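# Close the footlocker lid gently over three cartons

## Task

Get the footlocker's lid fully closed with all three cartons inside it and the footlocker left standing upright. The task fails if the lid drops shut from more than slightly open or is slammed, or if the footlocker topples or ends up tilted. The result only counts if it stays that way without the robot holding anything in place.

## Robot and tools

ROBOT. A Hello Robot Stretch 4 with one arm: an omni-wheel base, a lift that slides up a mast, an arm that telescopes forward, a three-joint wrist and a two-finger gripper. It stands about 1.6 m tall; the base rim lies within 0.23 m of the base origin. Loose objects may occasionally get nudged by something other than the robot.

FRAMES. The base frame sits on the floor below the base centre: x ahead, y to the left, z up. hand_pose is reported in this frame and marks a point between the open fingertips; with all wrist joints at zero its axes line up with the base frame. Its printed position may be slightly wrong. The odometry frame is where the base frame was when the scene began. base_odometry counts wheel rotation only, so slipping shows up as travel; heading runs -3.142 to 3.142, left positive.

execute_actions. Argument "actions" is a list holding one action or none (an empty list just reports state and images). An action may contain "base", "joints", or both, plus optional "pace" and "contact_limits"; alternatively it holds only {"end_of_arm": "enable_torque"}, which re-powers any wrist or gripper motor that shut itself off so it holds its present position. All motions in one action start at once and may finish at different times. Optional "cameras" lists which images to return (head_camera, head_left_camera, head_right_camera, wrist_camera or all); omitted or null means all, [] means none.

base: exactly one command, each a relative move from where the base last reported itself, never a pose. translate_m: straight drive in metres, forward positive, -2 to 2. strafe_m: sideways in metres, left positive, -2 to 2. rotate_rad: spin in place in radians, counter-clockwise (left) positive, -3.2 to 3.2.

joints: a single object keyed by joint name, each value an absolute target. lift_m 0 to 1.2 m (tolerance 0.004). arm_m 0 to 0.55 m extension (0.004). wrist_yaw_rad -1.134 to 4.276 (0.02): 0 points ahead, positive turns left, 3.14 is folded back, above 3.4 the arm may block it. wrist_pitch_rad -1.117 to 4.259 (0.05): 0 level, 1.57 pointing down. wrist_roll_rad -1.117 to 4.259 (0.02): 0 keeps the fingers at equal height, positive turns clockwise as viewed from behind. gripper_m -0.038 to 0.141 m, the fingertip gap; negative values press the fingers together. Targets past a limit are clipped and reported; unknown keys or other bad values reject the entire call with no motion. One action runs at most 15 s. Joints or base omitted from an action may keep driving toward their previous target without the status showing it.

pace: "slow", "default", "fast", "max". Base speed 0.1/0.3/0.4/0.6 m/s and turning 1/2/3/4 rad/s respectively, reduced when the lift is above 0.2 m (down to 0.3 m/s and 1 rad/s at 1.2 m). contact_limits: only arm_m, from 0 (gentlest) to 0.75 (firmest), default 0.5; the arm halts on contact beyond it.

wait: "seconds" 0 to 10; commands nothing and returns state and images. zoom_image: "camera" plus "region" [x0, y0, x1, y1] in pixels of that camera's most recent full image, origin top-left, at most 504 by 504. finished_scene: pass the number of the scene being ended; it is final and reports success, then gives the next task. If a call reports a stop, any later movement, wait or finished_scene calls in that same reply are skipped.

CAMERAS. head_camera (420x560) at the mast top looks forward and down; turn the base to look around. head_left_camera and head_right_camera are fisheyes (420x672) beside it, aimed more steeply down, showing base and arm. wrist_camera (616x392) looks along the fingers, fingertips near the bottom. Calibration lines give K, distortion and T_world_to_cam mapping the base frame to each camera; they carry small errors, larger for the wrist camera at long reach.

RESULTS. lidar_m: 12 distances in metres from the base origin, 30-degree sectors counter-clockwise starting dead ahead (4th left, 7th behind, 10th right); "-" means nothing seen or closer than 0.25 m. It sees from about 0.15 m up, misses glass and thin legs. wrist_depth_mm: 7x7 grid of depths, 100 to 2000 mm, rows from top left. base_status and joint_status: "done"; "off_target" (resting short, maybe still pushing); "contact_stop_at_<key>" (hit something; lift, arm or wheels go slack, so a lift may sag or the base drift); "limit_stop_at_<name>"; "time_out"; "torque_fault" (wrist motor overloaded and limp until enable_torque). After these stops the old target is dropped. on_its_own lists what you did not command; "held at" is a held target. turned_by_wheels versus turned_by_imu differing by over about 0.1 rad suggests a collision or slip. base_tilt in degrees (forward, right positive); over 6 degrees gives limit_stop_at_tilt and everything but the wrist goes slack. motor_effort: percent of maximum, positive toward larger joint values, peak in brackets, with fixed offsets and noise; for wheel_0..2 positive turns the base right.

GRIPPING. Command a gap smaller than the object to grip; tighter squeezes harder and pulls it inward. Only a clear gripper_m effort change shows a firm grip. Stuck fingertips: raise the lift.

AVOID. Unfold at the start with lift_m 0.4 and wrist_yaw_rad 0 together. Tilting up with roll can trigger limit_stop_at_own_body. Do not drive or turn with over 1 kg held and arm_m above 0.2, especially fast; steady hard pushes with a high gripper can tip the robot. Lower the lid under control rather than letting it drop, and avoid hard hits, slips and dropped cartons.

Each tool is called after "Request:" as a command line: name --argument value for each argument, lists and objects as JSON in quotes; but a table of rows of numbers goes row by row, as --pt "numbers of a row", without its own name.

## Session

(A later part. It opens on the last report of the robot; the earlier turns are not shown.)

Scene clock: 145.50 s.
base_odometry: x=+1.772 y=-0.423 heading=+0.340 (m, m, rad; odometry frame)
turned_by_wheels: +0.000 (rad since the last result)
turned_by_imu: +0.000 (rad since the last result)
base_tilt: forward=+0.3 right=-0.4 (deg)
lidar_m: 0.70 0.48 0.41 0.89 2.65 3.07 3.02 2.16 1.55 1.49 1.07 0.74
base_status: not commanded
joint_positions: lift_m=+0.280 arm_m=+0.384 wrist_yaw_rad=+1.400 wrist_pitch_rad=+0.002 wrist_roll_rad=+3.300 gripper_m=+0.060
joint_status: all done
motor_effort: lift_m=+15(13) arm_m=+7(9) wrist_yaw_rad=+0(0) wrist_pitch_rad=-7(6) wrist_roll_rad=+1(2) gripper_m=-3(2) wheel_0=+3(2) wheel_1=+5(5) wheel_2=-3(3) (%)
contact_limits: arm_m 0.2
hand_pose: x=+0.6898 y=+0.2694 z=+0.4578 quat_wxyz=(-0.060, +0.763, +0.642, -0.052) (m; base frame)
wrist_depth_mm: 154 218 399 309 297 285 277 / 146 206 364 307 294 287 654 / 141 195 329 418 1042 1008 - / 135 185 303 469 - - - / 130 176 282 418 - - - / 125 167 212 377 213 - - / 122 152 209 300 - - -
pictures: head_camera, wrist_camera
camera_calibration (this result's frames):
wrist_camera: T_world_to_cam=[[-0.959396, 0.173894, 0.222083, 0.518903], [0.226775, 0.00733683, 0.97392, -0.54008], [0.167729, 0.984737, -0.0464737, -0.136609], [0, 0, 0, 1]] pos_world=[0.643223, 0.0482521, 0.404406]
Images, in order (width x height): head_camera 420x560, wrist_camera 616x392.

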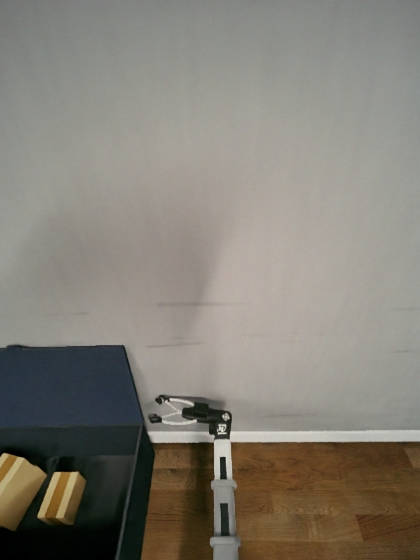

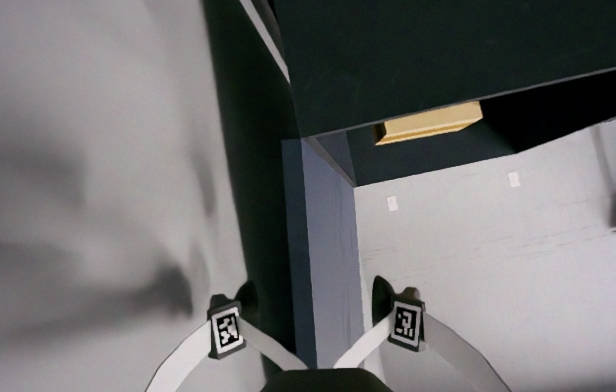

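Request:
execute_actions --actions '[{"base":{"strafe_m":0.05},"joints":{"arm_m":0.389,"lift_m":0.25},"contact_limits":{"arm_m":0.2},"pace":"slow"}]' --cameras '["wrist_camera","head_camera"]'

Scene clock: 153.50 s.
base_odometry: x=+1.755 y=-0.376 heading=+0.340 (m, m, rad; odometry frame)
turned_by_wheels: +0.000 (rad since the last result)
turned_by_imu: +0.000 (rad since the last result)
base_tilt: forward=+0.2 right=-0.3 (deg)
lidar_m: 0.70 0.40 0.37 0.90 2.68 3.11 3.01 2.25 1.61 1.56 1.04 0.73
base_status: done
joint_positions: lift_m=+0.250 arm_m=+0.388 wrist_yaw_rad=+1.400 wrist_pitch_rad=+0.002 wrist_roll_rad=+3.300 gripper_m=+0.060
joint_status: all done
motor_effort: lift_m=+14(14) arm_m=+8(8) wrist_yaw_rad=+1(0) wrist_pitch_rad=-6(4) wrist_roll_rad=+2(2) gripper_m=-1(2) wheel_0=-4(9) wheel_1=+4(10) wheel_2=+0(0) (%)
contact_limits: arm_m 0.2
hand_pose: x=+0.6938 y=+0.2694 z=+0.4278 quat_wxyz=(-0.060, +0.763, +0.642, -0.052) (m; base frame)
wrist_depth_mm: 150 210 389 256 247 237 231 / 142 200 351 256 246 237 231 / 136 189 319 255 248 976 820 / 131 180 293 325 - - - / 126 171 271 389 - - - / 122 163 211 349 213 - - / 119 148 202 251 - - -
pictures: head_camera, wrist_camera
camera_calibration (this result's frames):
wrist_camera: T_world_to_cam=[[-0.959396, 0.173894, 0.222083, 0.529375], [0.226775, 0.00733692, 0.97392, -0.51179], [0.167729, 0.984737, -0.0464738, -0.138669], [0, 0, 0, 1]] pos_world=[0.6472, 0.0482521, 0.374433]
Images, in order (width x height): head_camera 420x560, wrist_camera 616x392.

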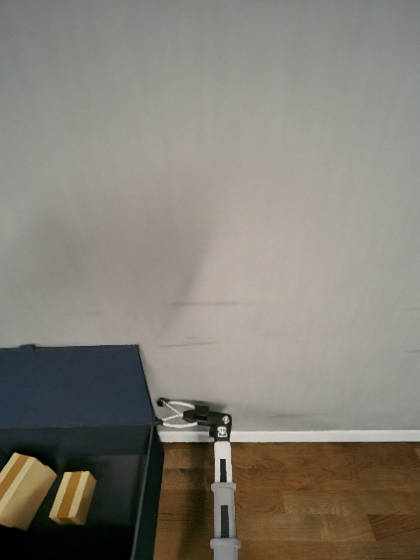

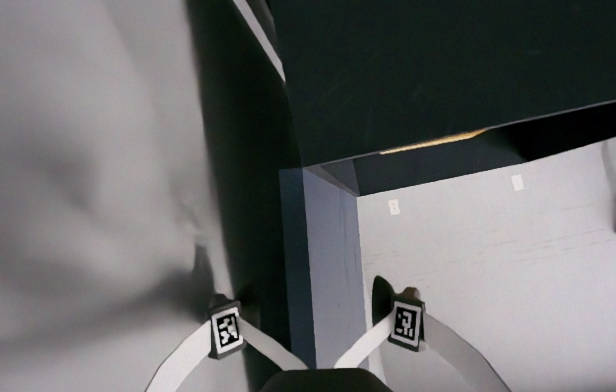

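Request:
execute_actions --actions '[{"base":{"strafe_m":0.05},"pace":"slow"}]' --cameras '["wrist_camera","head_camera"]'

Scene clock: 158.80 s.
base_odometry: x=+1.738 y=-0.329 heading=+0.340 (m, m, rad; odometry frame)
turned_by_wheels: +0.000 (rad since the last result)
turned_by_imu: +0.000 (rad since the last result)
base_tilt: forward=+0.3 right=-0.5 (deg)
lidar_m: 0.72 0.30 0.34 0.88 2.58 3.10 3.00 2.33 1.67 1.61 1.03 0.75
base_status: done
joint_positions: lift_m=+0.250 arm_m=+0.388 wrist_yaw_rad=+1.400 wrist_pitch_rad=+0.002 wrist_roll_rad=+3.300 gripper_m=+0.060
joint_status: not commanded
motor_effort: lift_m=+14(14) arm_m=+7(8) wrist_yaw_rad=+0(1) wrist_pitch_rad=-5(5) wrist_roll_rad=+1(1) gripper_m=-2(2) wheel_0=-3(7) wheel_1=+5(9) wheel_2=+0(0) (%)
hand_pose: x=+0.6938 y=+0.2694 z=+0.4278 quat_wxyz=(-0.060, +0.763, +0.642, -0.052) (m; base frame)
wrist_depth_mm: 150 212 377 206 197 190 185 / 142 200 353 204 196 189 185 / 137 190 315 205 750 931 831 / 132 181 296 265 - - - / 127 172 272 247 - - - / 123 164 210 232 213 - - / 119 149 203 201 - - -
pictures: head_camera, wrist_camera
camera_calibration (this result's frames):
wrist_camera: T_world_to_cam=[[-0.959396, 0.173894, 0.222083, 0.529378], [0.226775, 0.00733679, 0.97392, -0.511791], [0.167729, 0.984737, -0.0464736, -0.138669], [0, 0, 0, 1]] pos_world=[0.647203, 0.0482521, 0.374433]
Images, in order (width x height): head_camera 420x560, wrist_camera 616x392.

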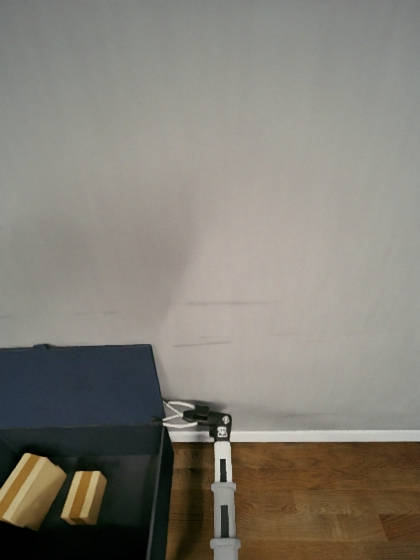

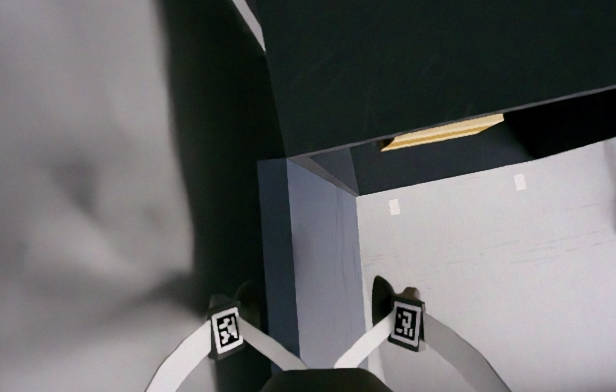

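Request:
execute_actions --actions '[{"joints":{"lift_m":0.53,"wrist_roll_rad":3.2},"pace":"slow"}]' --cameras '["wrist_camera","head_camera"]'

Scene clock: 165.30 s.
base_odometry: x=+1.738 y=-0.329 heading=+0.340 (m, m, rad; odometry frame)
turned_by_wheels: +0.000 (rad since the last result)
turned_by_imu: +0.000 (rad since the last result)
base_tilt: forward=+0.2 right=-0.3 (deg)
lidar_m: 0.71 0.34 0.37 0.87 2.58 3.09 3.01 2.29 1.70 1.60 1.05 0.74
base_status: not commanded
joint_positions: lift_m=+0.530 arm_m=+0.388 wrist_yaw_rad=+1.399 wrist_pitch_rad=+0.003 wrist_roll_rad=+3.200 gripper_m=+0.060
joint_status: all done
motor_effort: lift_m=+22(23) arm_m=+7(7) wrist_yaw_rad=+4(9) wrist_pitch_rad=-7(11) wrist_roll_rad=+0(0) gripper_m=-3(4) wheel_0=-3(3) wheel_1=+5(6) wheel_2=+0(0) (%)
hand_pose: x=+0.6942 y=+0.2693 z=+0.7070 quat_wxyz=(-0.021, +0.765, +0.643, -0.020) (m; base frame)
wrist_depth_mm: 132 181 277 345 976 946 866 / 127 176 270 324 1008 - - / 125 171 259 307 - - - / 123 167 250 293 - - - / 120 163 241 279 - - - / 118 159 206 266 212 - - / 117 147 221 203 - - -
pictures: head_camera, wrist_camera
camera_calibration (this result's frames):
wrist_camera: T_world_to_cam=[[-0.976204, 0.177726, 0.124254, 0.54762], [0.130614, 0.0244965, 0.991131, -0.733783], [0.173106, 0.983775, -0.0471272, -0.128634], [0, 0, 0, 1]] pos_world=[0.652698, 0.0471958, 0.653168]
Images, in order (width x height): head_camera 420x560, wrist_camera 616x392.

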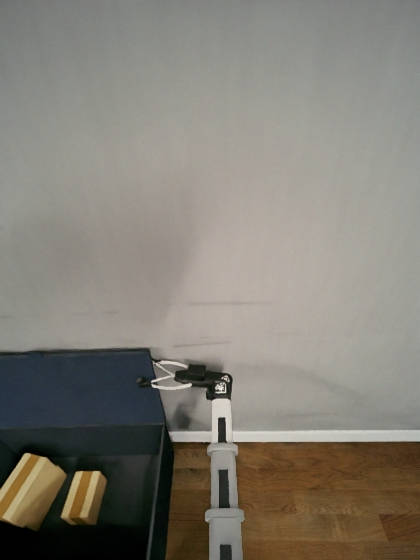

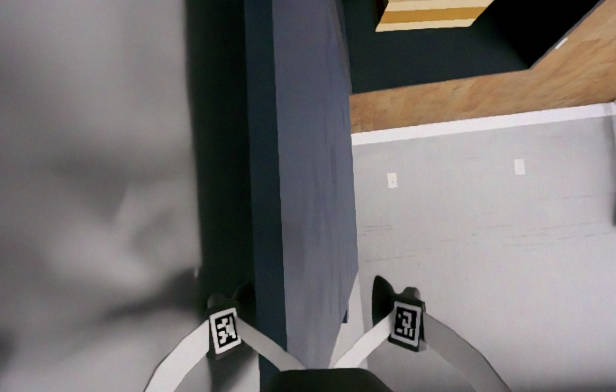

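Request:
execute_actions --actions '[{"joints":{"wrist_yaw_rad":1.57,"arm_m":0.413,"wrist_roll_rad":3.05,"gripper_m":0.03},"pace":"slow"}]' --cameras '["wrist_camera","head_camera"]'

Scene clock: 178.23 s.
base_odometry: x=+1.738 y=-0.329 heading=+0.341 (m, m, rad; odometry frame)
turned_by_wheels: +0.000 (rad since the last result)
turned_by_imu: +0.000 (rad since the last result)
base_tilt: forward=+0.1 right=-0.4 (deg)
lidar_m: 0.71 0.34 0.35 0.88 2.56 3.10 3.02 2.30 1.69 1.58 1.03 0.74
base_status: not commanded
joint_positions: lift_m=+0.530 arm_m=+0.412 wrist_yaw_rad=+1.570 wrist_pitch_rad=+0.003 wrist_roll_rad=+3.050 gripper_m=+0.030
joint_status: all done
motor_effort: lift_m=+21(22) arm_m=+7(8) wrist_yaw_rad=-1(16) wrist_pitch_rad=-7(6) wrist_roll_rad=-1(1) gripper_m=-3(5) wheel_0=+0(3) wheel_1=+5(5) wheel_2=+0(0) (%)
hand_pose: x=+0.6702 y=+0.2885 z=+0.7072 quat_wxyz=(+0.033, +0.706, +0.706, +0.031) (m; base frame)
wrist_depth_mm: 115 166 332 788 778 917 707 / 114 170 347 842 991 991 1708 / 116 173 362 946 - - - / 118 177 379 1078 - - - / 119 180 389 1182 - - - / 120 183 303 206 208 - - / 125 173 270 169 - - -
pictures: head_camera, wrist_camera
camera_calibration (this result's frames):
wrist_camera: T_world_to_cam=[[-0.999643, 0.00812178, -0.0254468, 0.691187], [-0.0250484, 0.0458691, 0.998633, -0.638466], [0.0092779, 0.998914, -0.0456493, -0.0389314], [0, 0, 0, 1]] pos_world=[0.675309, 0.0625613, 0.653404]
Images, in order (width x height): head_camera 420x560, wrist_camera 616x392.

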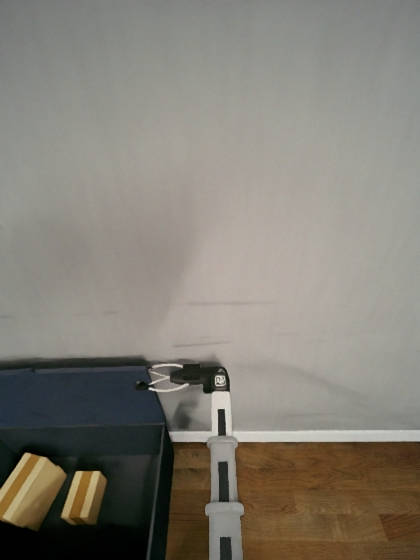

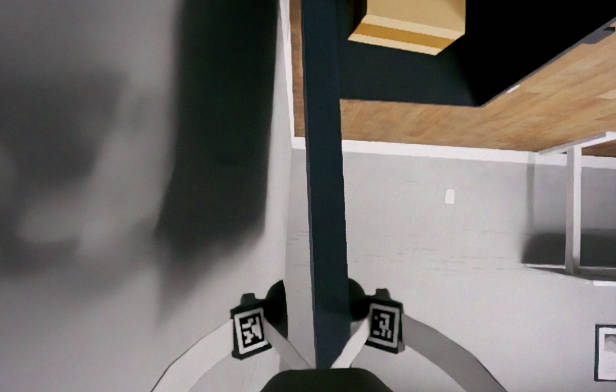

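Request:
execute_actions --actions '[{"joints":{"lift_m":0.519,"arm_m":0.299,"wrist_roll_rad":2.70,"gripper_m":0.06},"pace":"slow"}]' --cameras '["wrist_camera","head_camera"]'

Scene clock: 186.70 s.
base_odometry: x=+1.738 y=-0.329 heading=+0.341 (m, m, rad; odometry frame)
turned_by_wheels: +0.000 (rad since the last result)
turned_by_imu: +0.000 (rad since the last result)
base_tilt: forward=+0.3 right=-0.4 (deg)
lidar_m: 0.71 0.34 0.34 0.89 2.59 3.12 3.01 2.31 1.69 1.61 1.05 0.76
base_status: not commanded
joint_positions: lift_m=+0.519 arm_m=+0.300 wrist_yaw_rad=+1.571 wrist_pitch_rad=+0.004 wrist_roll_rad=+2.700 gripper_m=+0.060
joint_status: all done
motor_effort: lift_m=+15(21) arm_m=-7(8) wrist_yaw_rad=-3(3) wrist_pitch_rad=-10(11) wrist_roll_rad=+0(3) gripper_m=-4(6) wheel_0=+0(0) wheel_1=+5(5) wheel_2=+0(0) (%)
hand_pose: x=+0.5584 y=+0.2885 z=+0.6963 quat_wxyz=(+0.156, +0.689, +0.690, +0.153) (m; base frame)
wrist_depth_mm: 218 289 455 668 741 768 809 / 232 322 544 878 866 991 707 / 253 362 668 1255 991 991 1397 / 278 415 854 - - - - / 306 484 1182 - - - - / 342 574 854 - 182 - - / 389 627 - 290 - - -
pictures: head_camera, wrist_camera
camera_calibration (this result's frames):
wrist_camera: T_world_to_cam=[[-0.930282, 0.00572748, -0.366802, 0.778798], [-0.366154, 0.0468787, 0.929373, -0.392036], [0.0225181, 0.998884, -0.0415133, -0.0487415], [0, 0, 0, 1]] pos_world=[0.582054, 0.0626047, 0.647988]
Images, in order (width x height): head_camera 420x560, wrist_camera 616x392.

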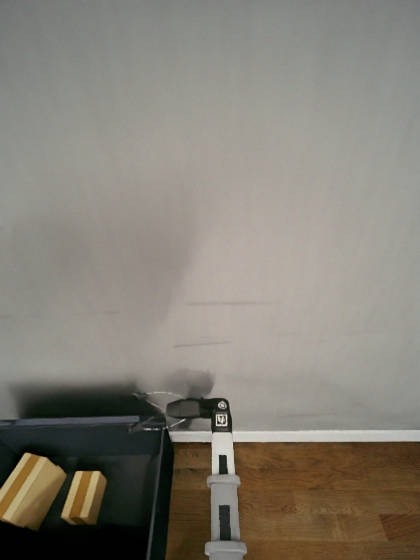

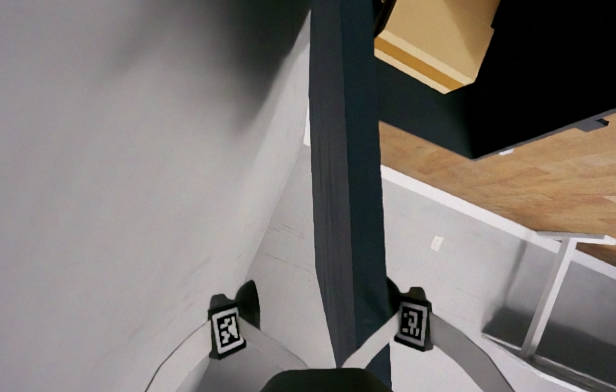

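Request:
execute_actions --actions '[{"joints":{"lift_m":0.433,"arm_m":0.158,"wrist_roll_rad":2.27},"pace":"slow"}]' --cameras '["wrist_camera","head_camera"]'

Scene clock: 192.73 s.
base_odometry: x=+1.738 y=-0.329 heading=+0.341 (m, m, rad; odometry frame)
turned_by_wheels: +0.000 (rad since the last result)
turned_by_imu: +0.000 (rad since the last result)
base_tilt: forward=+0.2 right=-0.4 (deg)
lidar_m: 0.70 0.34 0.33 0.90 2.60 3.08 3.01 2.33 1.70 1.60 1.06 0.74
base_status: not commanded
joint_positions: lift_m=+0.433 arm_m=+0.159 wrist_yaw_rad=+1.571 wrist_pitch_rad=+0.007 wrist_roll_rad=+2.270 gripper_m=+0.060
joint_status: all done
motor_effort: lift_m=+16(15) arm_m=-7(7) wrist_yaw_rad=-3(14) wrist_pitch_rad=-19(21) wrist_roll_rad=-1(4) gripper_m=-4(5) wheel_0=+0(0) wheel_1=+5(5) wheel_2=+0(0) (%)
hand_pose: x=+0.4175 y=+0.2885 z=+0.6092 quat_wxyz=(+0.301, +0.640, +0.642, +0.296) (m; base frame)
wrist_depth_mm: 375 455 609 569 741 640 564 / 436 559 788 691 741 768 732 / 512 691 1098 904 831 991 699 / 640 931 1863 - 976 778 512 / 842 1430 - - - 1983 1255 / 1182 - - - 184 - 1576 / 1983 - - - 182 - -
pictures: head_camera, wrist_camera
camera_calibration (this result's frames):
wrist_camera: T_world_to_cam=[[-0.692553, 0.00215211, -0.721363, 0.733573], [-0.720453, 0.0482512, 0.691823, -0.07044], [0.0362955, 0.998833, -0.0318661, -0.0607718], [0, 0, 0, 1]] pos_world=[0.459496, 0.0625209, 0.575968]
Images, in order (width x height): head_camera 420x560, wrist_camera 616x392.

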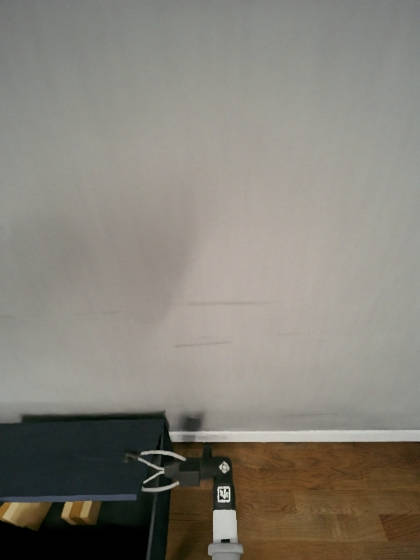

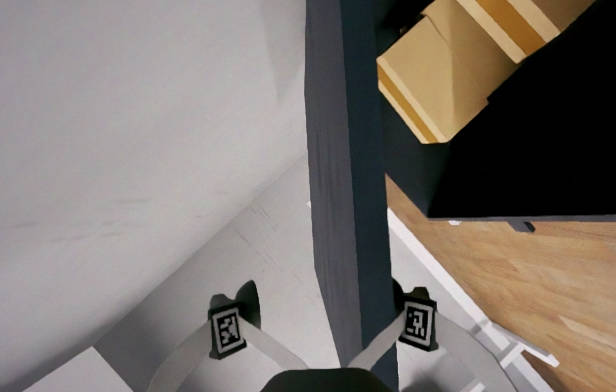

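Request:
execute_actions --actions '[{"joints":{"lift_m":0.297,"arm_m":0.066,"wrist_roll_rad":1.83},"pace":"slow"}]' --cameras '["wrist_camera","head_camera","head_left_camera"]'

Scene clock: 197.87 s.
base_odometry: x=+1.738 y=-0.329 heading=+0.341 (m, m, rad; odometry frame)
turned_by_wheels: +0.000 (rad since the last result)
turned_by_imu: +0.000 (rad since the last result)
base_tilt: forward=+0.2 right=-0.3 (deg)
lidar_m: 0.72 0.36 0.35 0.90 2.56 3.13 3.02 2.30 1.67 1.60 1.02 0.74
base_status: not commanded
joint_positions: lift_m=+0.297 arm_m=+0.067 wrist_yaw_rad=+1.568 wrist_pitch_rad=+0.009 wrist_roll_rad=+1.830 gripper_m=+0.060
joint_status: all done
motor_effort: lift_m=+17(17) arm_m=-7(6) wrist_yaw_rad=+5(15) wrist_pitch_rad=-23(23) wrist_roll_rad=+0(6) gripper_m=-4(6) wheel_0=+0(0) wheel_1=+5(5) wheel_2=+0(0) (%)
hand_pose: x=+0.3264 y=+0.2883 z=+0.4727 quat_wxyz=(+0.434, +0.559, +0.562, +0.428) (m; base frame)
wrist_depth_mm: 585 654 741 615 715 521 189 / 741 866 1025 723 732 569 186 / 1060 1255 1661 904 732 750 186 / 1661 - - - 759 946 683 / - - - - 580 574 445 / - - - - 182 366 304 / - - - - 181 304 251
pictures: head_camera, head_left_camera, wrist_camera
camera_calibration (this result's frames):
wrist_camera: T_world_to_cam=[[-0.319246, 0.0000202044, -0.947672, 0.557795], [-0.946549, 0.0486491, 0.318869, 0.20841], [0.0461098, 0.998816, -0.0155119, -0.0724894], [0, 0, 0, 1]] pos_world=[0.378687, 0.0622533, 0.461026]
Images, in order (width x height): head_camera 420x560, head_left_camera 420x672, wrist_camera 616x392.

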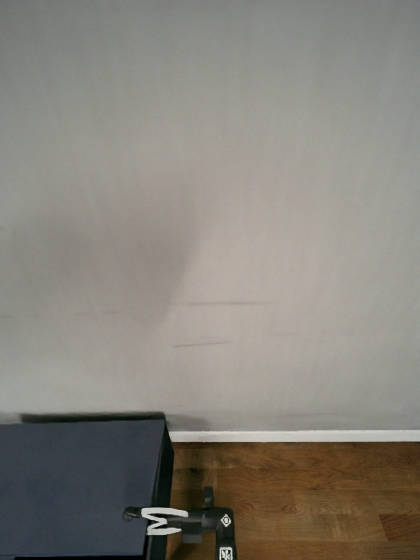

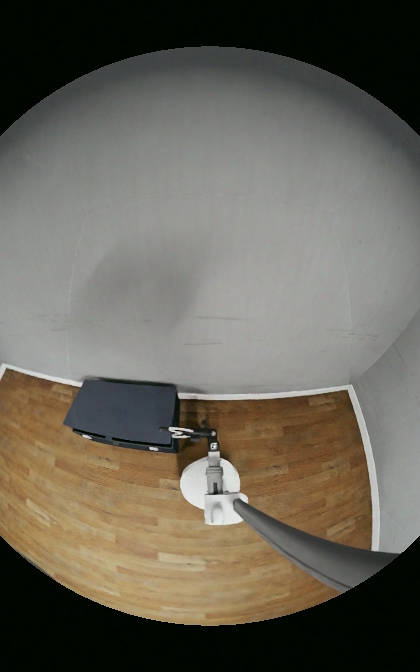

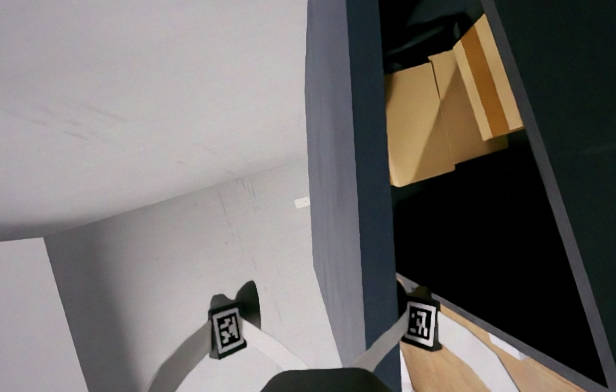

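Request:
execute_actions --actions '[{"base":{"strafe_m":-0.025},"joints":{"lift_m":0.255,"arm_m":0.055,"wrist_roll_rad":1.68},"pace":"slow"}]' --cameras '["wrist_camera","head_camera"]'

Scene clock: 207.10 s.
base_odometry: x=+1.747 y=-0.352 heading=+0.341 (m, m, rad; odometry frame)
turned_by_wheels: +0.000 (rad since the last result)
turned_by_imu: +0.000 (rad since the last result)
base_tilt: forward=+0.2 right=-0.5 (deg)
lidar_m: 0.70 0.35 0.37 0.90 2.61 3.07 3.02 2.27 1.64 1.59 1.03 0.74
base_status: done
joint_positions: lift_m=+0.255 arm_m=+0.056 wrist_yaw_rad=+1.572 wrist_pitch_rad=+0.009 wrist_roll_rad=+1.680 gripper_m=+0.060
joint_status: all done
on_its_own: wrist_pitch_rad is at rest, and its effort (-24) is outside its rest range (-23 to +23)
motor_effort: lift_m=+17(15) arm_m=-7(7) wrist_yaw_rad=-6(6) wrist_pitch_rad=-24(24) wrist_roll_rad=-1(0) gripper_m=-5(6) wheel_0=+6(8) wheel_1=-3(8) wheel_2=+0(3) (%)
hand_pose: x=+0.3141 y=+0.2886 z=+0.4309 quat_wxyz=(+0.474, +0.524, +0.529, +0.470) (m; base frame)
wrist_depth_mm: 707 732 798 750 634 211 211 / 946 1025 1138 1078 741 209 210 / 1499 1708 1983 1756 768 208 208 / - - - - 768 206 206 / - - - - 668 206 206 / - - - - 202 204 204 / - - - 283 891 201 203
pictures: head_camera, wrist_camera
camera_calibration (this result's frames):
wrist_camera: T_world_to_cam=[[-0.174651, -0.000898142, -0.98463, 0.484995], [-0.983713, 0.0433144, 0.174449, 0.2855], [0.042492, 0.999061, -0.00844843, -0.074908], [0, 0, 0, 1]] pos_world=[0.368738, 0.062907, 0.427103]
Images, in order (width x height): head_camera 420x560, wrist_camera 616x392.

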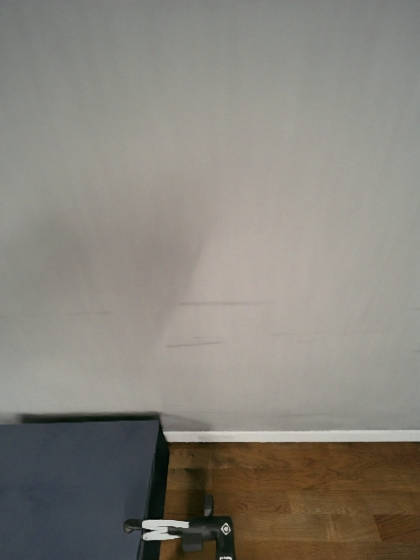

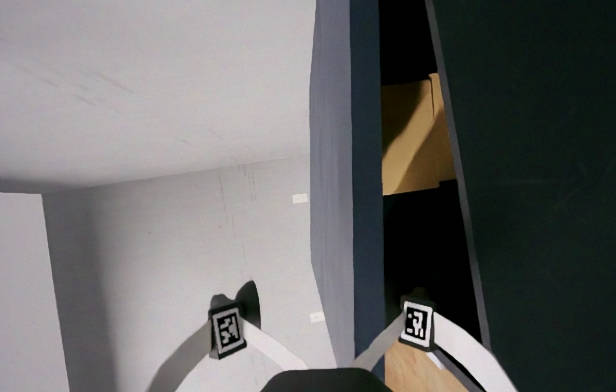

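Request:
execute_actions --actions '[{"base":{"strafe_m":-0.014},"joints":{"lift_m":0.235,"wrist_roll_rad":1.63},"pace":"slow"}]' --cameras '["wrist_camera"]'

Scene clock: 210.90 s.
base_odometry: x=+1.751 y=-0.365 heading=+0.341 (m, m, rad; odometry frame)
turned_by_wheels: +0.000 (rad since the last result)
turned_by_imu: +0.000 (rad since the last result)
base_tilt: forward=+0.3 right=-0.5 (deg)
lidar_m: 0.70 0.40 0.34 0.92 2.63 3.06 3.01 2.26 1.65 1.55 1.01 0.73
base_status: done
joint_positions: lift_m=+0.235 arm_m=+0.056 wrist_yaw_rad=+1.571 wrist_pitch_rad=+0.009 wrist_roll_rad=+1.631 gripper_m=+0.060
joint_status: all done
on_its_own: wrist_pitch_rad is at rest, and its effort (-24) is outside its rest range (-23 to +23)
motor_effort: lift_m=+17(17) arm_m=-6(6) wrist_yaw_rad=-4(9) wrist_pitch_rad=-24(28) wrist_roll_rad=-2(4) gripper_m=-5(6) wheel_0=+4(12) wheel_1=-4(7) wheel_2=+0(3) (%)
hand_pose: x=+0.3143 y=+0.2885 z=+0.4107 quat_wxyz=(+0.487, +0.512, +0.517, +0.483) (m; base frame)
wrist_depth_mm: 732 768 820 750 225 226 227 / 1025 1078 1160 1025 224 224 225 / 1661 1863 - 1756 222 222 223 / - - - - 229 222 222 / - - - - 219 219 220 / - - - - 211 218 218 / - - - - 229 216 217
pictures: wrist_camera
camera_calibration (this result's frames):
wrist_camera: T_world_to_cam=[[-0.125303, -0.00130416, -0.992118, 0.452833], [-0.99117, 0.0438716, 0.125125, 0.311686], [0.0433626, 0.999036, -0.00678987, -0.0759535], [0, 0, 0, 1]] pos_world=[0.368969, 0.0627967, 0.409748]
Images, in order (width x height): wrist_camera 616x392.

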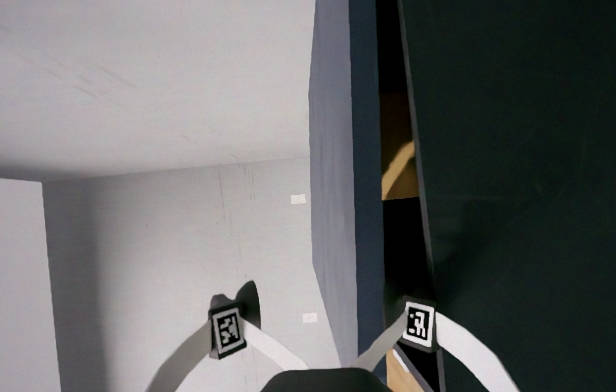

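Request:
execute_actions --actions '[{"base":{"strafe_m":-0.008},"joints":{"lift_m":0.229},"pace":"slow"}]' --cameras '["wrist_camera"]'

Scene clock: 215.47 s.
base_odometry: x=+1.754 y=-0.373 heading=+0.341 (m, m, rad; odometry frame)
turned_by_wheels: +0.000 (rad since the last result)
turned_by_imu: +0.000 (rad since the last result)
base_tilt: forward=+0.3 right=-0.4 (deg)
lidar_m: 0.71 0.43 0.33 0.94 2.70 3.09 3.02 2.26 1.64 1.56 1.01 0.76
base_status: done
joint_positions: lift_m=+0.229 arm_m=+0.056 wrist_yaw_rad=+1.571 wrist_pitch_rad=+0.005 wrist_roll_rad=+1.631 gripper_m=+0.060
joint_status: all done
motor_effort: lift_m=+16(16) arm_m=-7(7) wrist_yaw_rad=-3(4) wrist_pitch_rad=-14(25) wrist_roll_rad=-1(2) gripper_m=-4(6) wheel_0=+6(6) wheel_1=-4(7) wheel_2=+0(1) (%)
hand_pose: x=+0.3143 y=+0.2885 z=+0.4059 quat_wxyz=(+0.486, +0.513, +0.516, +0.484) (m; base frame)
wrist_depth_mm: 750 768 809 750 232 232 234 / 1042 1078 1138 1060 231 231 233 / 1708 1808 - 1708 229 229 231 / - - - - 228 228 229 / - - - - 227 226 227 / - - - - 216 225 224 / - - - - 222 222 224
pictures: wrist_camera
camera_calibration (this result's frames):
wrist_camera: T_world_to_cam=[[-0.125252, 0.0024417, -0.992122, 0.44701], [-0.991176, 0.0434198, 0.12524, 0.312374], [0.0433835, 0.999054, -0.00301827, -0.0775348], [0, 0, 0, 1]] pos_world=[0.368971, 0.0628068, 0.404132]
Images, in order (width x height): wrist_camera 616x392.

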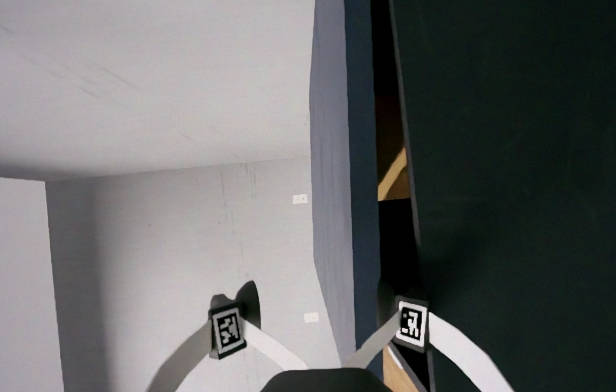

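Request:
execute_actions --actions '[{"base":{"strafe_m":-0.007},"pace":"slow"}]' --cameras '["wrist_camera"]'

Scene clock: 217.97 s.
base_odometry: x=+1.756 y=-0.379 heading=+0.341 (m, m, rad; odometry frame)
turned_by_wheels: +0.000 (rad since the last result)
turned_by_imu: +0.000 (rad since the last result)
base_tilt: forward=+0.2 right=-0.5 (deg)
lidar_m: 0.72 0.40 0.34 0.91 2.66 3.10 3.03 2.24 1.63 1.56 1.03 0.74
base_status: done
joint_positions: lift_m=+0.229 arm_m=+0.056 wrist_yaw_rad=+1.571 wrist_pitch_rad=+0.009 wrist_roll_rad=+1.630 gripper_m=+0.060
joint_status: not commanded
on_its_own: wrist_pitch_rad is at rest, and its effort (-26) is outside its rest range (-23 to +23)
motor_effort: lift_m=+17(17) arm_m=-5(6) wrist_yaw_rad=-1(3) wrist_pitch_rad=-26(31) wrist_roll_rad=-1(1) gripper_m=-7(8) wheel_0=+4(12) wheel_1=-4(10) wheel_2=+0(1) (%)
hand_pose: x=+0.3146 y=+0.2885 z=+0.4046 quat_wxyz=(+0.487, +0.512, +0.517, +0.482) (m; base frame)
wrist_depth_mm: 732 768 798 741 240 242 242 / 1025 1078 1160 866 239 240 242 / 1661 1863 - 1708 236 238 239 / - - - - 235 236 237 / - - - - 235 234 236 / - - - - 211 233 233 / - - - - 230 229 231
pictures: wrist_camera
camera_calibration (this result's frames):
wrist_camera: T_world_to_cam=[[-0.124969, -0.00154709, -0.992159, 0.446781], [-0.991175, 0.0447607, 0.124775, 0.312586], [0.0442167, 0.998997, -0.00712713, -0.0760508], [0, 0, 0, 1]] pos_world=[0.369024, 0.0626742, 0.403733]
Images, in order (width x height): wrist_camera 616x392.

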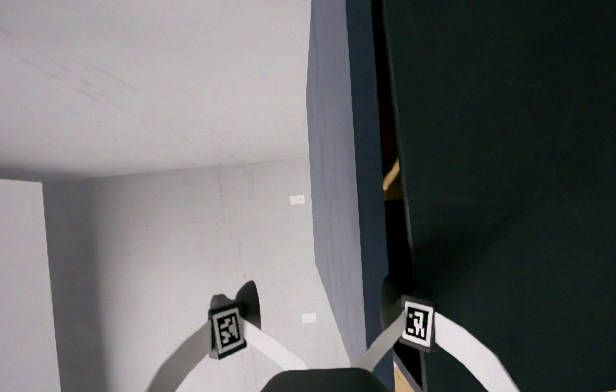

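The finger's support is now past the rim, so I can lower further.

Request:
execute_actions --actions '[{"joints":{"lift_m":0.221},"pace":"slow"}]' --cameras '["wrist_camera"]'

Scene clock: 220.50 s.
base_odometry: x=+1.756 y=-0.379 heading=+0.341 (m, m, rad; odometry frame)
turned_by_wheels: +0.000 (rad since the last result)
turned_by_imu: +0.000 (rad since the last result)
base_tilt: forward=+0.3 right=-0.5 (deg)
lidar_m: 0.72 0.40 0.37 0.94 2.68 3.11 3.03 2.24 1.63 1.56 1.03 0.76
base_status: not commanded
joint_positions: lift_m=+0.221 arm_m=+0.056 wrist_yaw_rad=+1.571 wrist_pitch_rad=+0.009 wrist_roll_rad=+1.630 gripper_m=+0.060
joint_status: all done
motor_effort: lift_m=+16(17) arm_m=-6(6) wrist_yaw_rad=-2(2) wrist_pitch_rad=-23(25) wrist_roll_rad=+0(0) gripper_m=-6(4) wheel_0=+4(3) wheel_1=-4(4) wheel_2=+0(0) (%)
hand_pose: x=+0.3145 y=+0.2885 z=+0.3968 quat_wxyz=(+0.487, +0.513, +0.517, +0.483) (m; base frame)
wrist_depth_mm: 732 759 809 603 239 241 244 / 1008 1060 1160 750 238 239 241 / 1661 1808 - 960 236 238 239 / - - - - 234 236 237 / - - - - 232 234 236 / - - - - 211 233 234 / - - - - 230 230 231
pictures: wrist_camera
camera_calibration (this result's frames):
wrist_camera: T_world_to_cam=[[-0.124965, -0.000940159, -0.992161, 0.438911], [-0.991182, 0.0445436, 0.124799, 0.313567], [0.0440771, 0.999007, -0.00649826, -0.0763268], [0, 0, 0, 1]] pos_world=[0.369015, 0.0626963, 0.395841]
Images, in order (width x height): wrist_camera 616x392.

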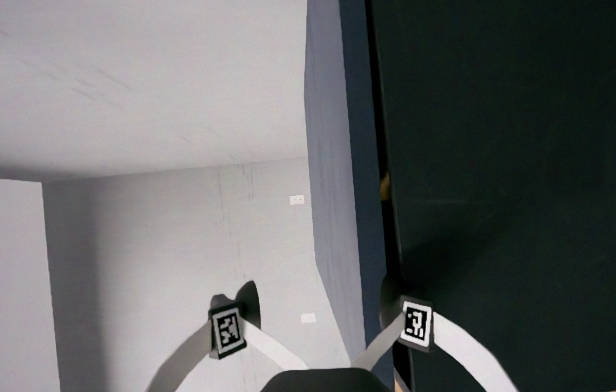

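Request:
execute_actions --actions '[{"base":{"strafe_m":-0.04},"joints":{"lift_m":0.215},"pace":"slow"}]'

Scene clock: 223.27 s.
base_odometry: x=+1.769 y=-0.417 heading=+0.341 (m, m, rad; odometry frame)
turned_by_wheels: +0.000 (rad since the last result)
turned_by_imu: +0.000 (rad since the last result)
base_tilt: forward=+0.2 right=-0.5 (deg)
lidar_m: 0.69 0.48 0.41 0.89 2.69 3.09 3.02 2.17 1.58 1.52 1.04 0.75
base_status: done
joint_positions: lift_m=+0.215 arm_m=+0.056 wrist_yaw_rad=+1.570 wrist_pitch_rad=+0.002 wrist_roll_rad=+1.630 gripper_m=+0.060
joint_status: all done
motor_effort: lift_m=+16(16) arm_m=-6(7) wrist_yaw_rad=+0(2) wrist_pitch_rad=-5(23) wrist_roll_rad=-2(0) gripper_m=-2(5) wheel_0=+4(5) wheel_1=-5(8) wheel_2=+0(1) (%)
hand_pose: x=+0.3147 y=+0.2884 z=+0.3927 quat_wxyz=(+0.486, +0.514, +0.515, +0.484) (m; base frame)
wrist_depth_mm: 741 759 798 691 281 281 282 / 1008 1078 1160 854 278 279 279 / 1661 1863 - 1708 277 277 277 / - - - - 276 274 276 / - - - - 272 273 273 / - - - - 213 271 272 / - - - - 268 268 271
pictures: head_camera, head_left_camera, head_right_camera, wrist_camera
camera_calibration (this result's frames):
wrist_camera: T_world_to_cam=[[-0.124939, 0.00540734, -0.99215, 0.433009], [-0.991158, 0.044342, 0.125056, 0.314202], [0.0446701, 0.999002, -0.000180527, -0.0789857], [0, 0, 0, 1]] pos_world=[0.369052, 0.0626331, 0.390302]
Images, in order (width x height): head_camera 420x560, head_left_camera 420x672, head_right_camera 420x672, wrist_camera 616x392.

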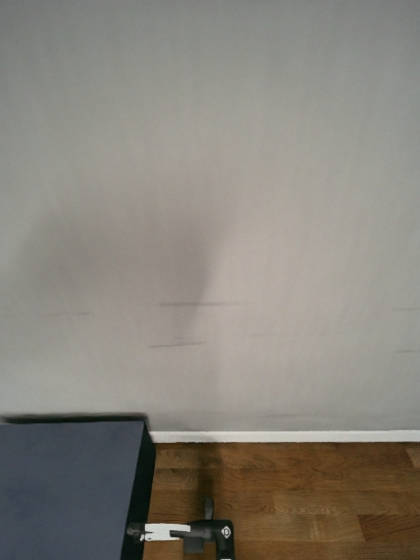

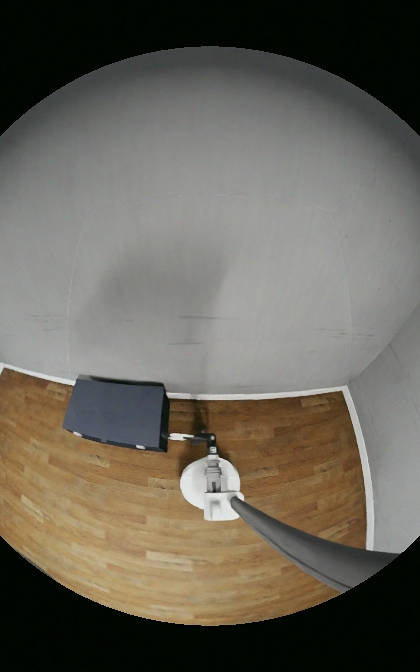

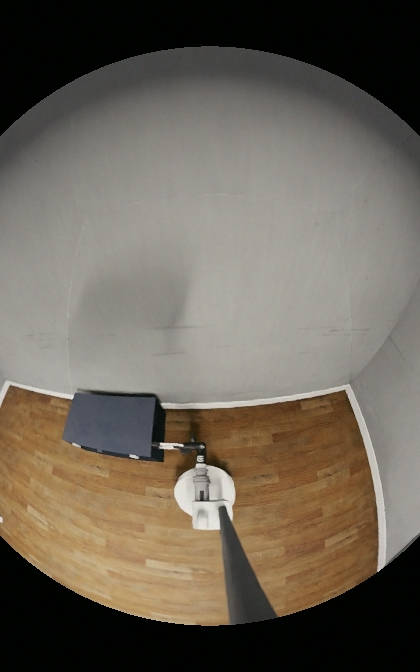

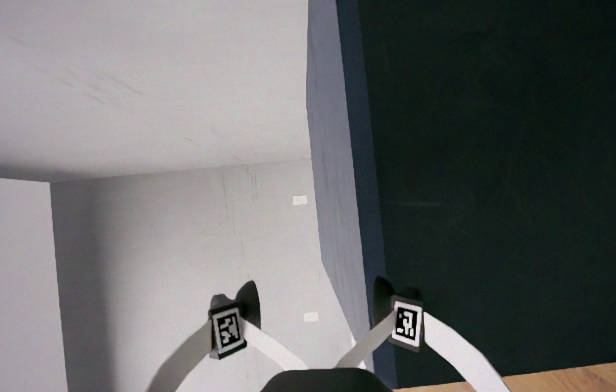

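The lid is closed.

Request:
finished_scene --scene 1

The scene is finished: the task was done.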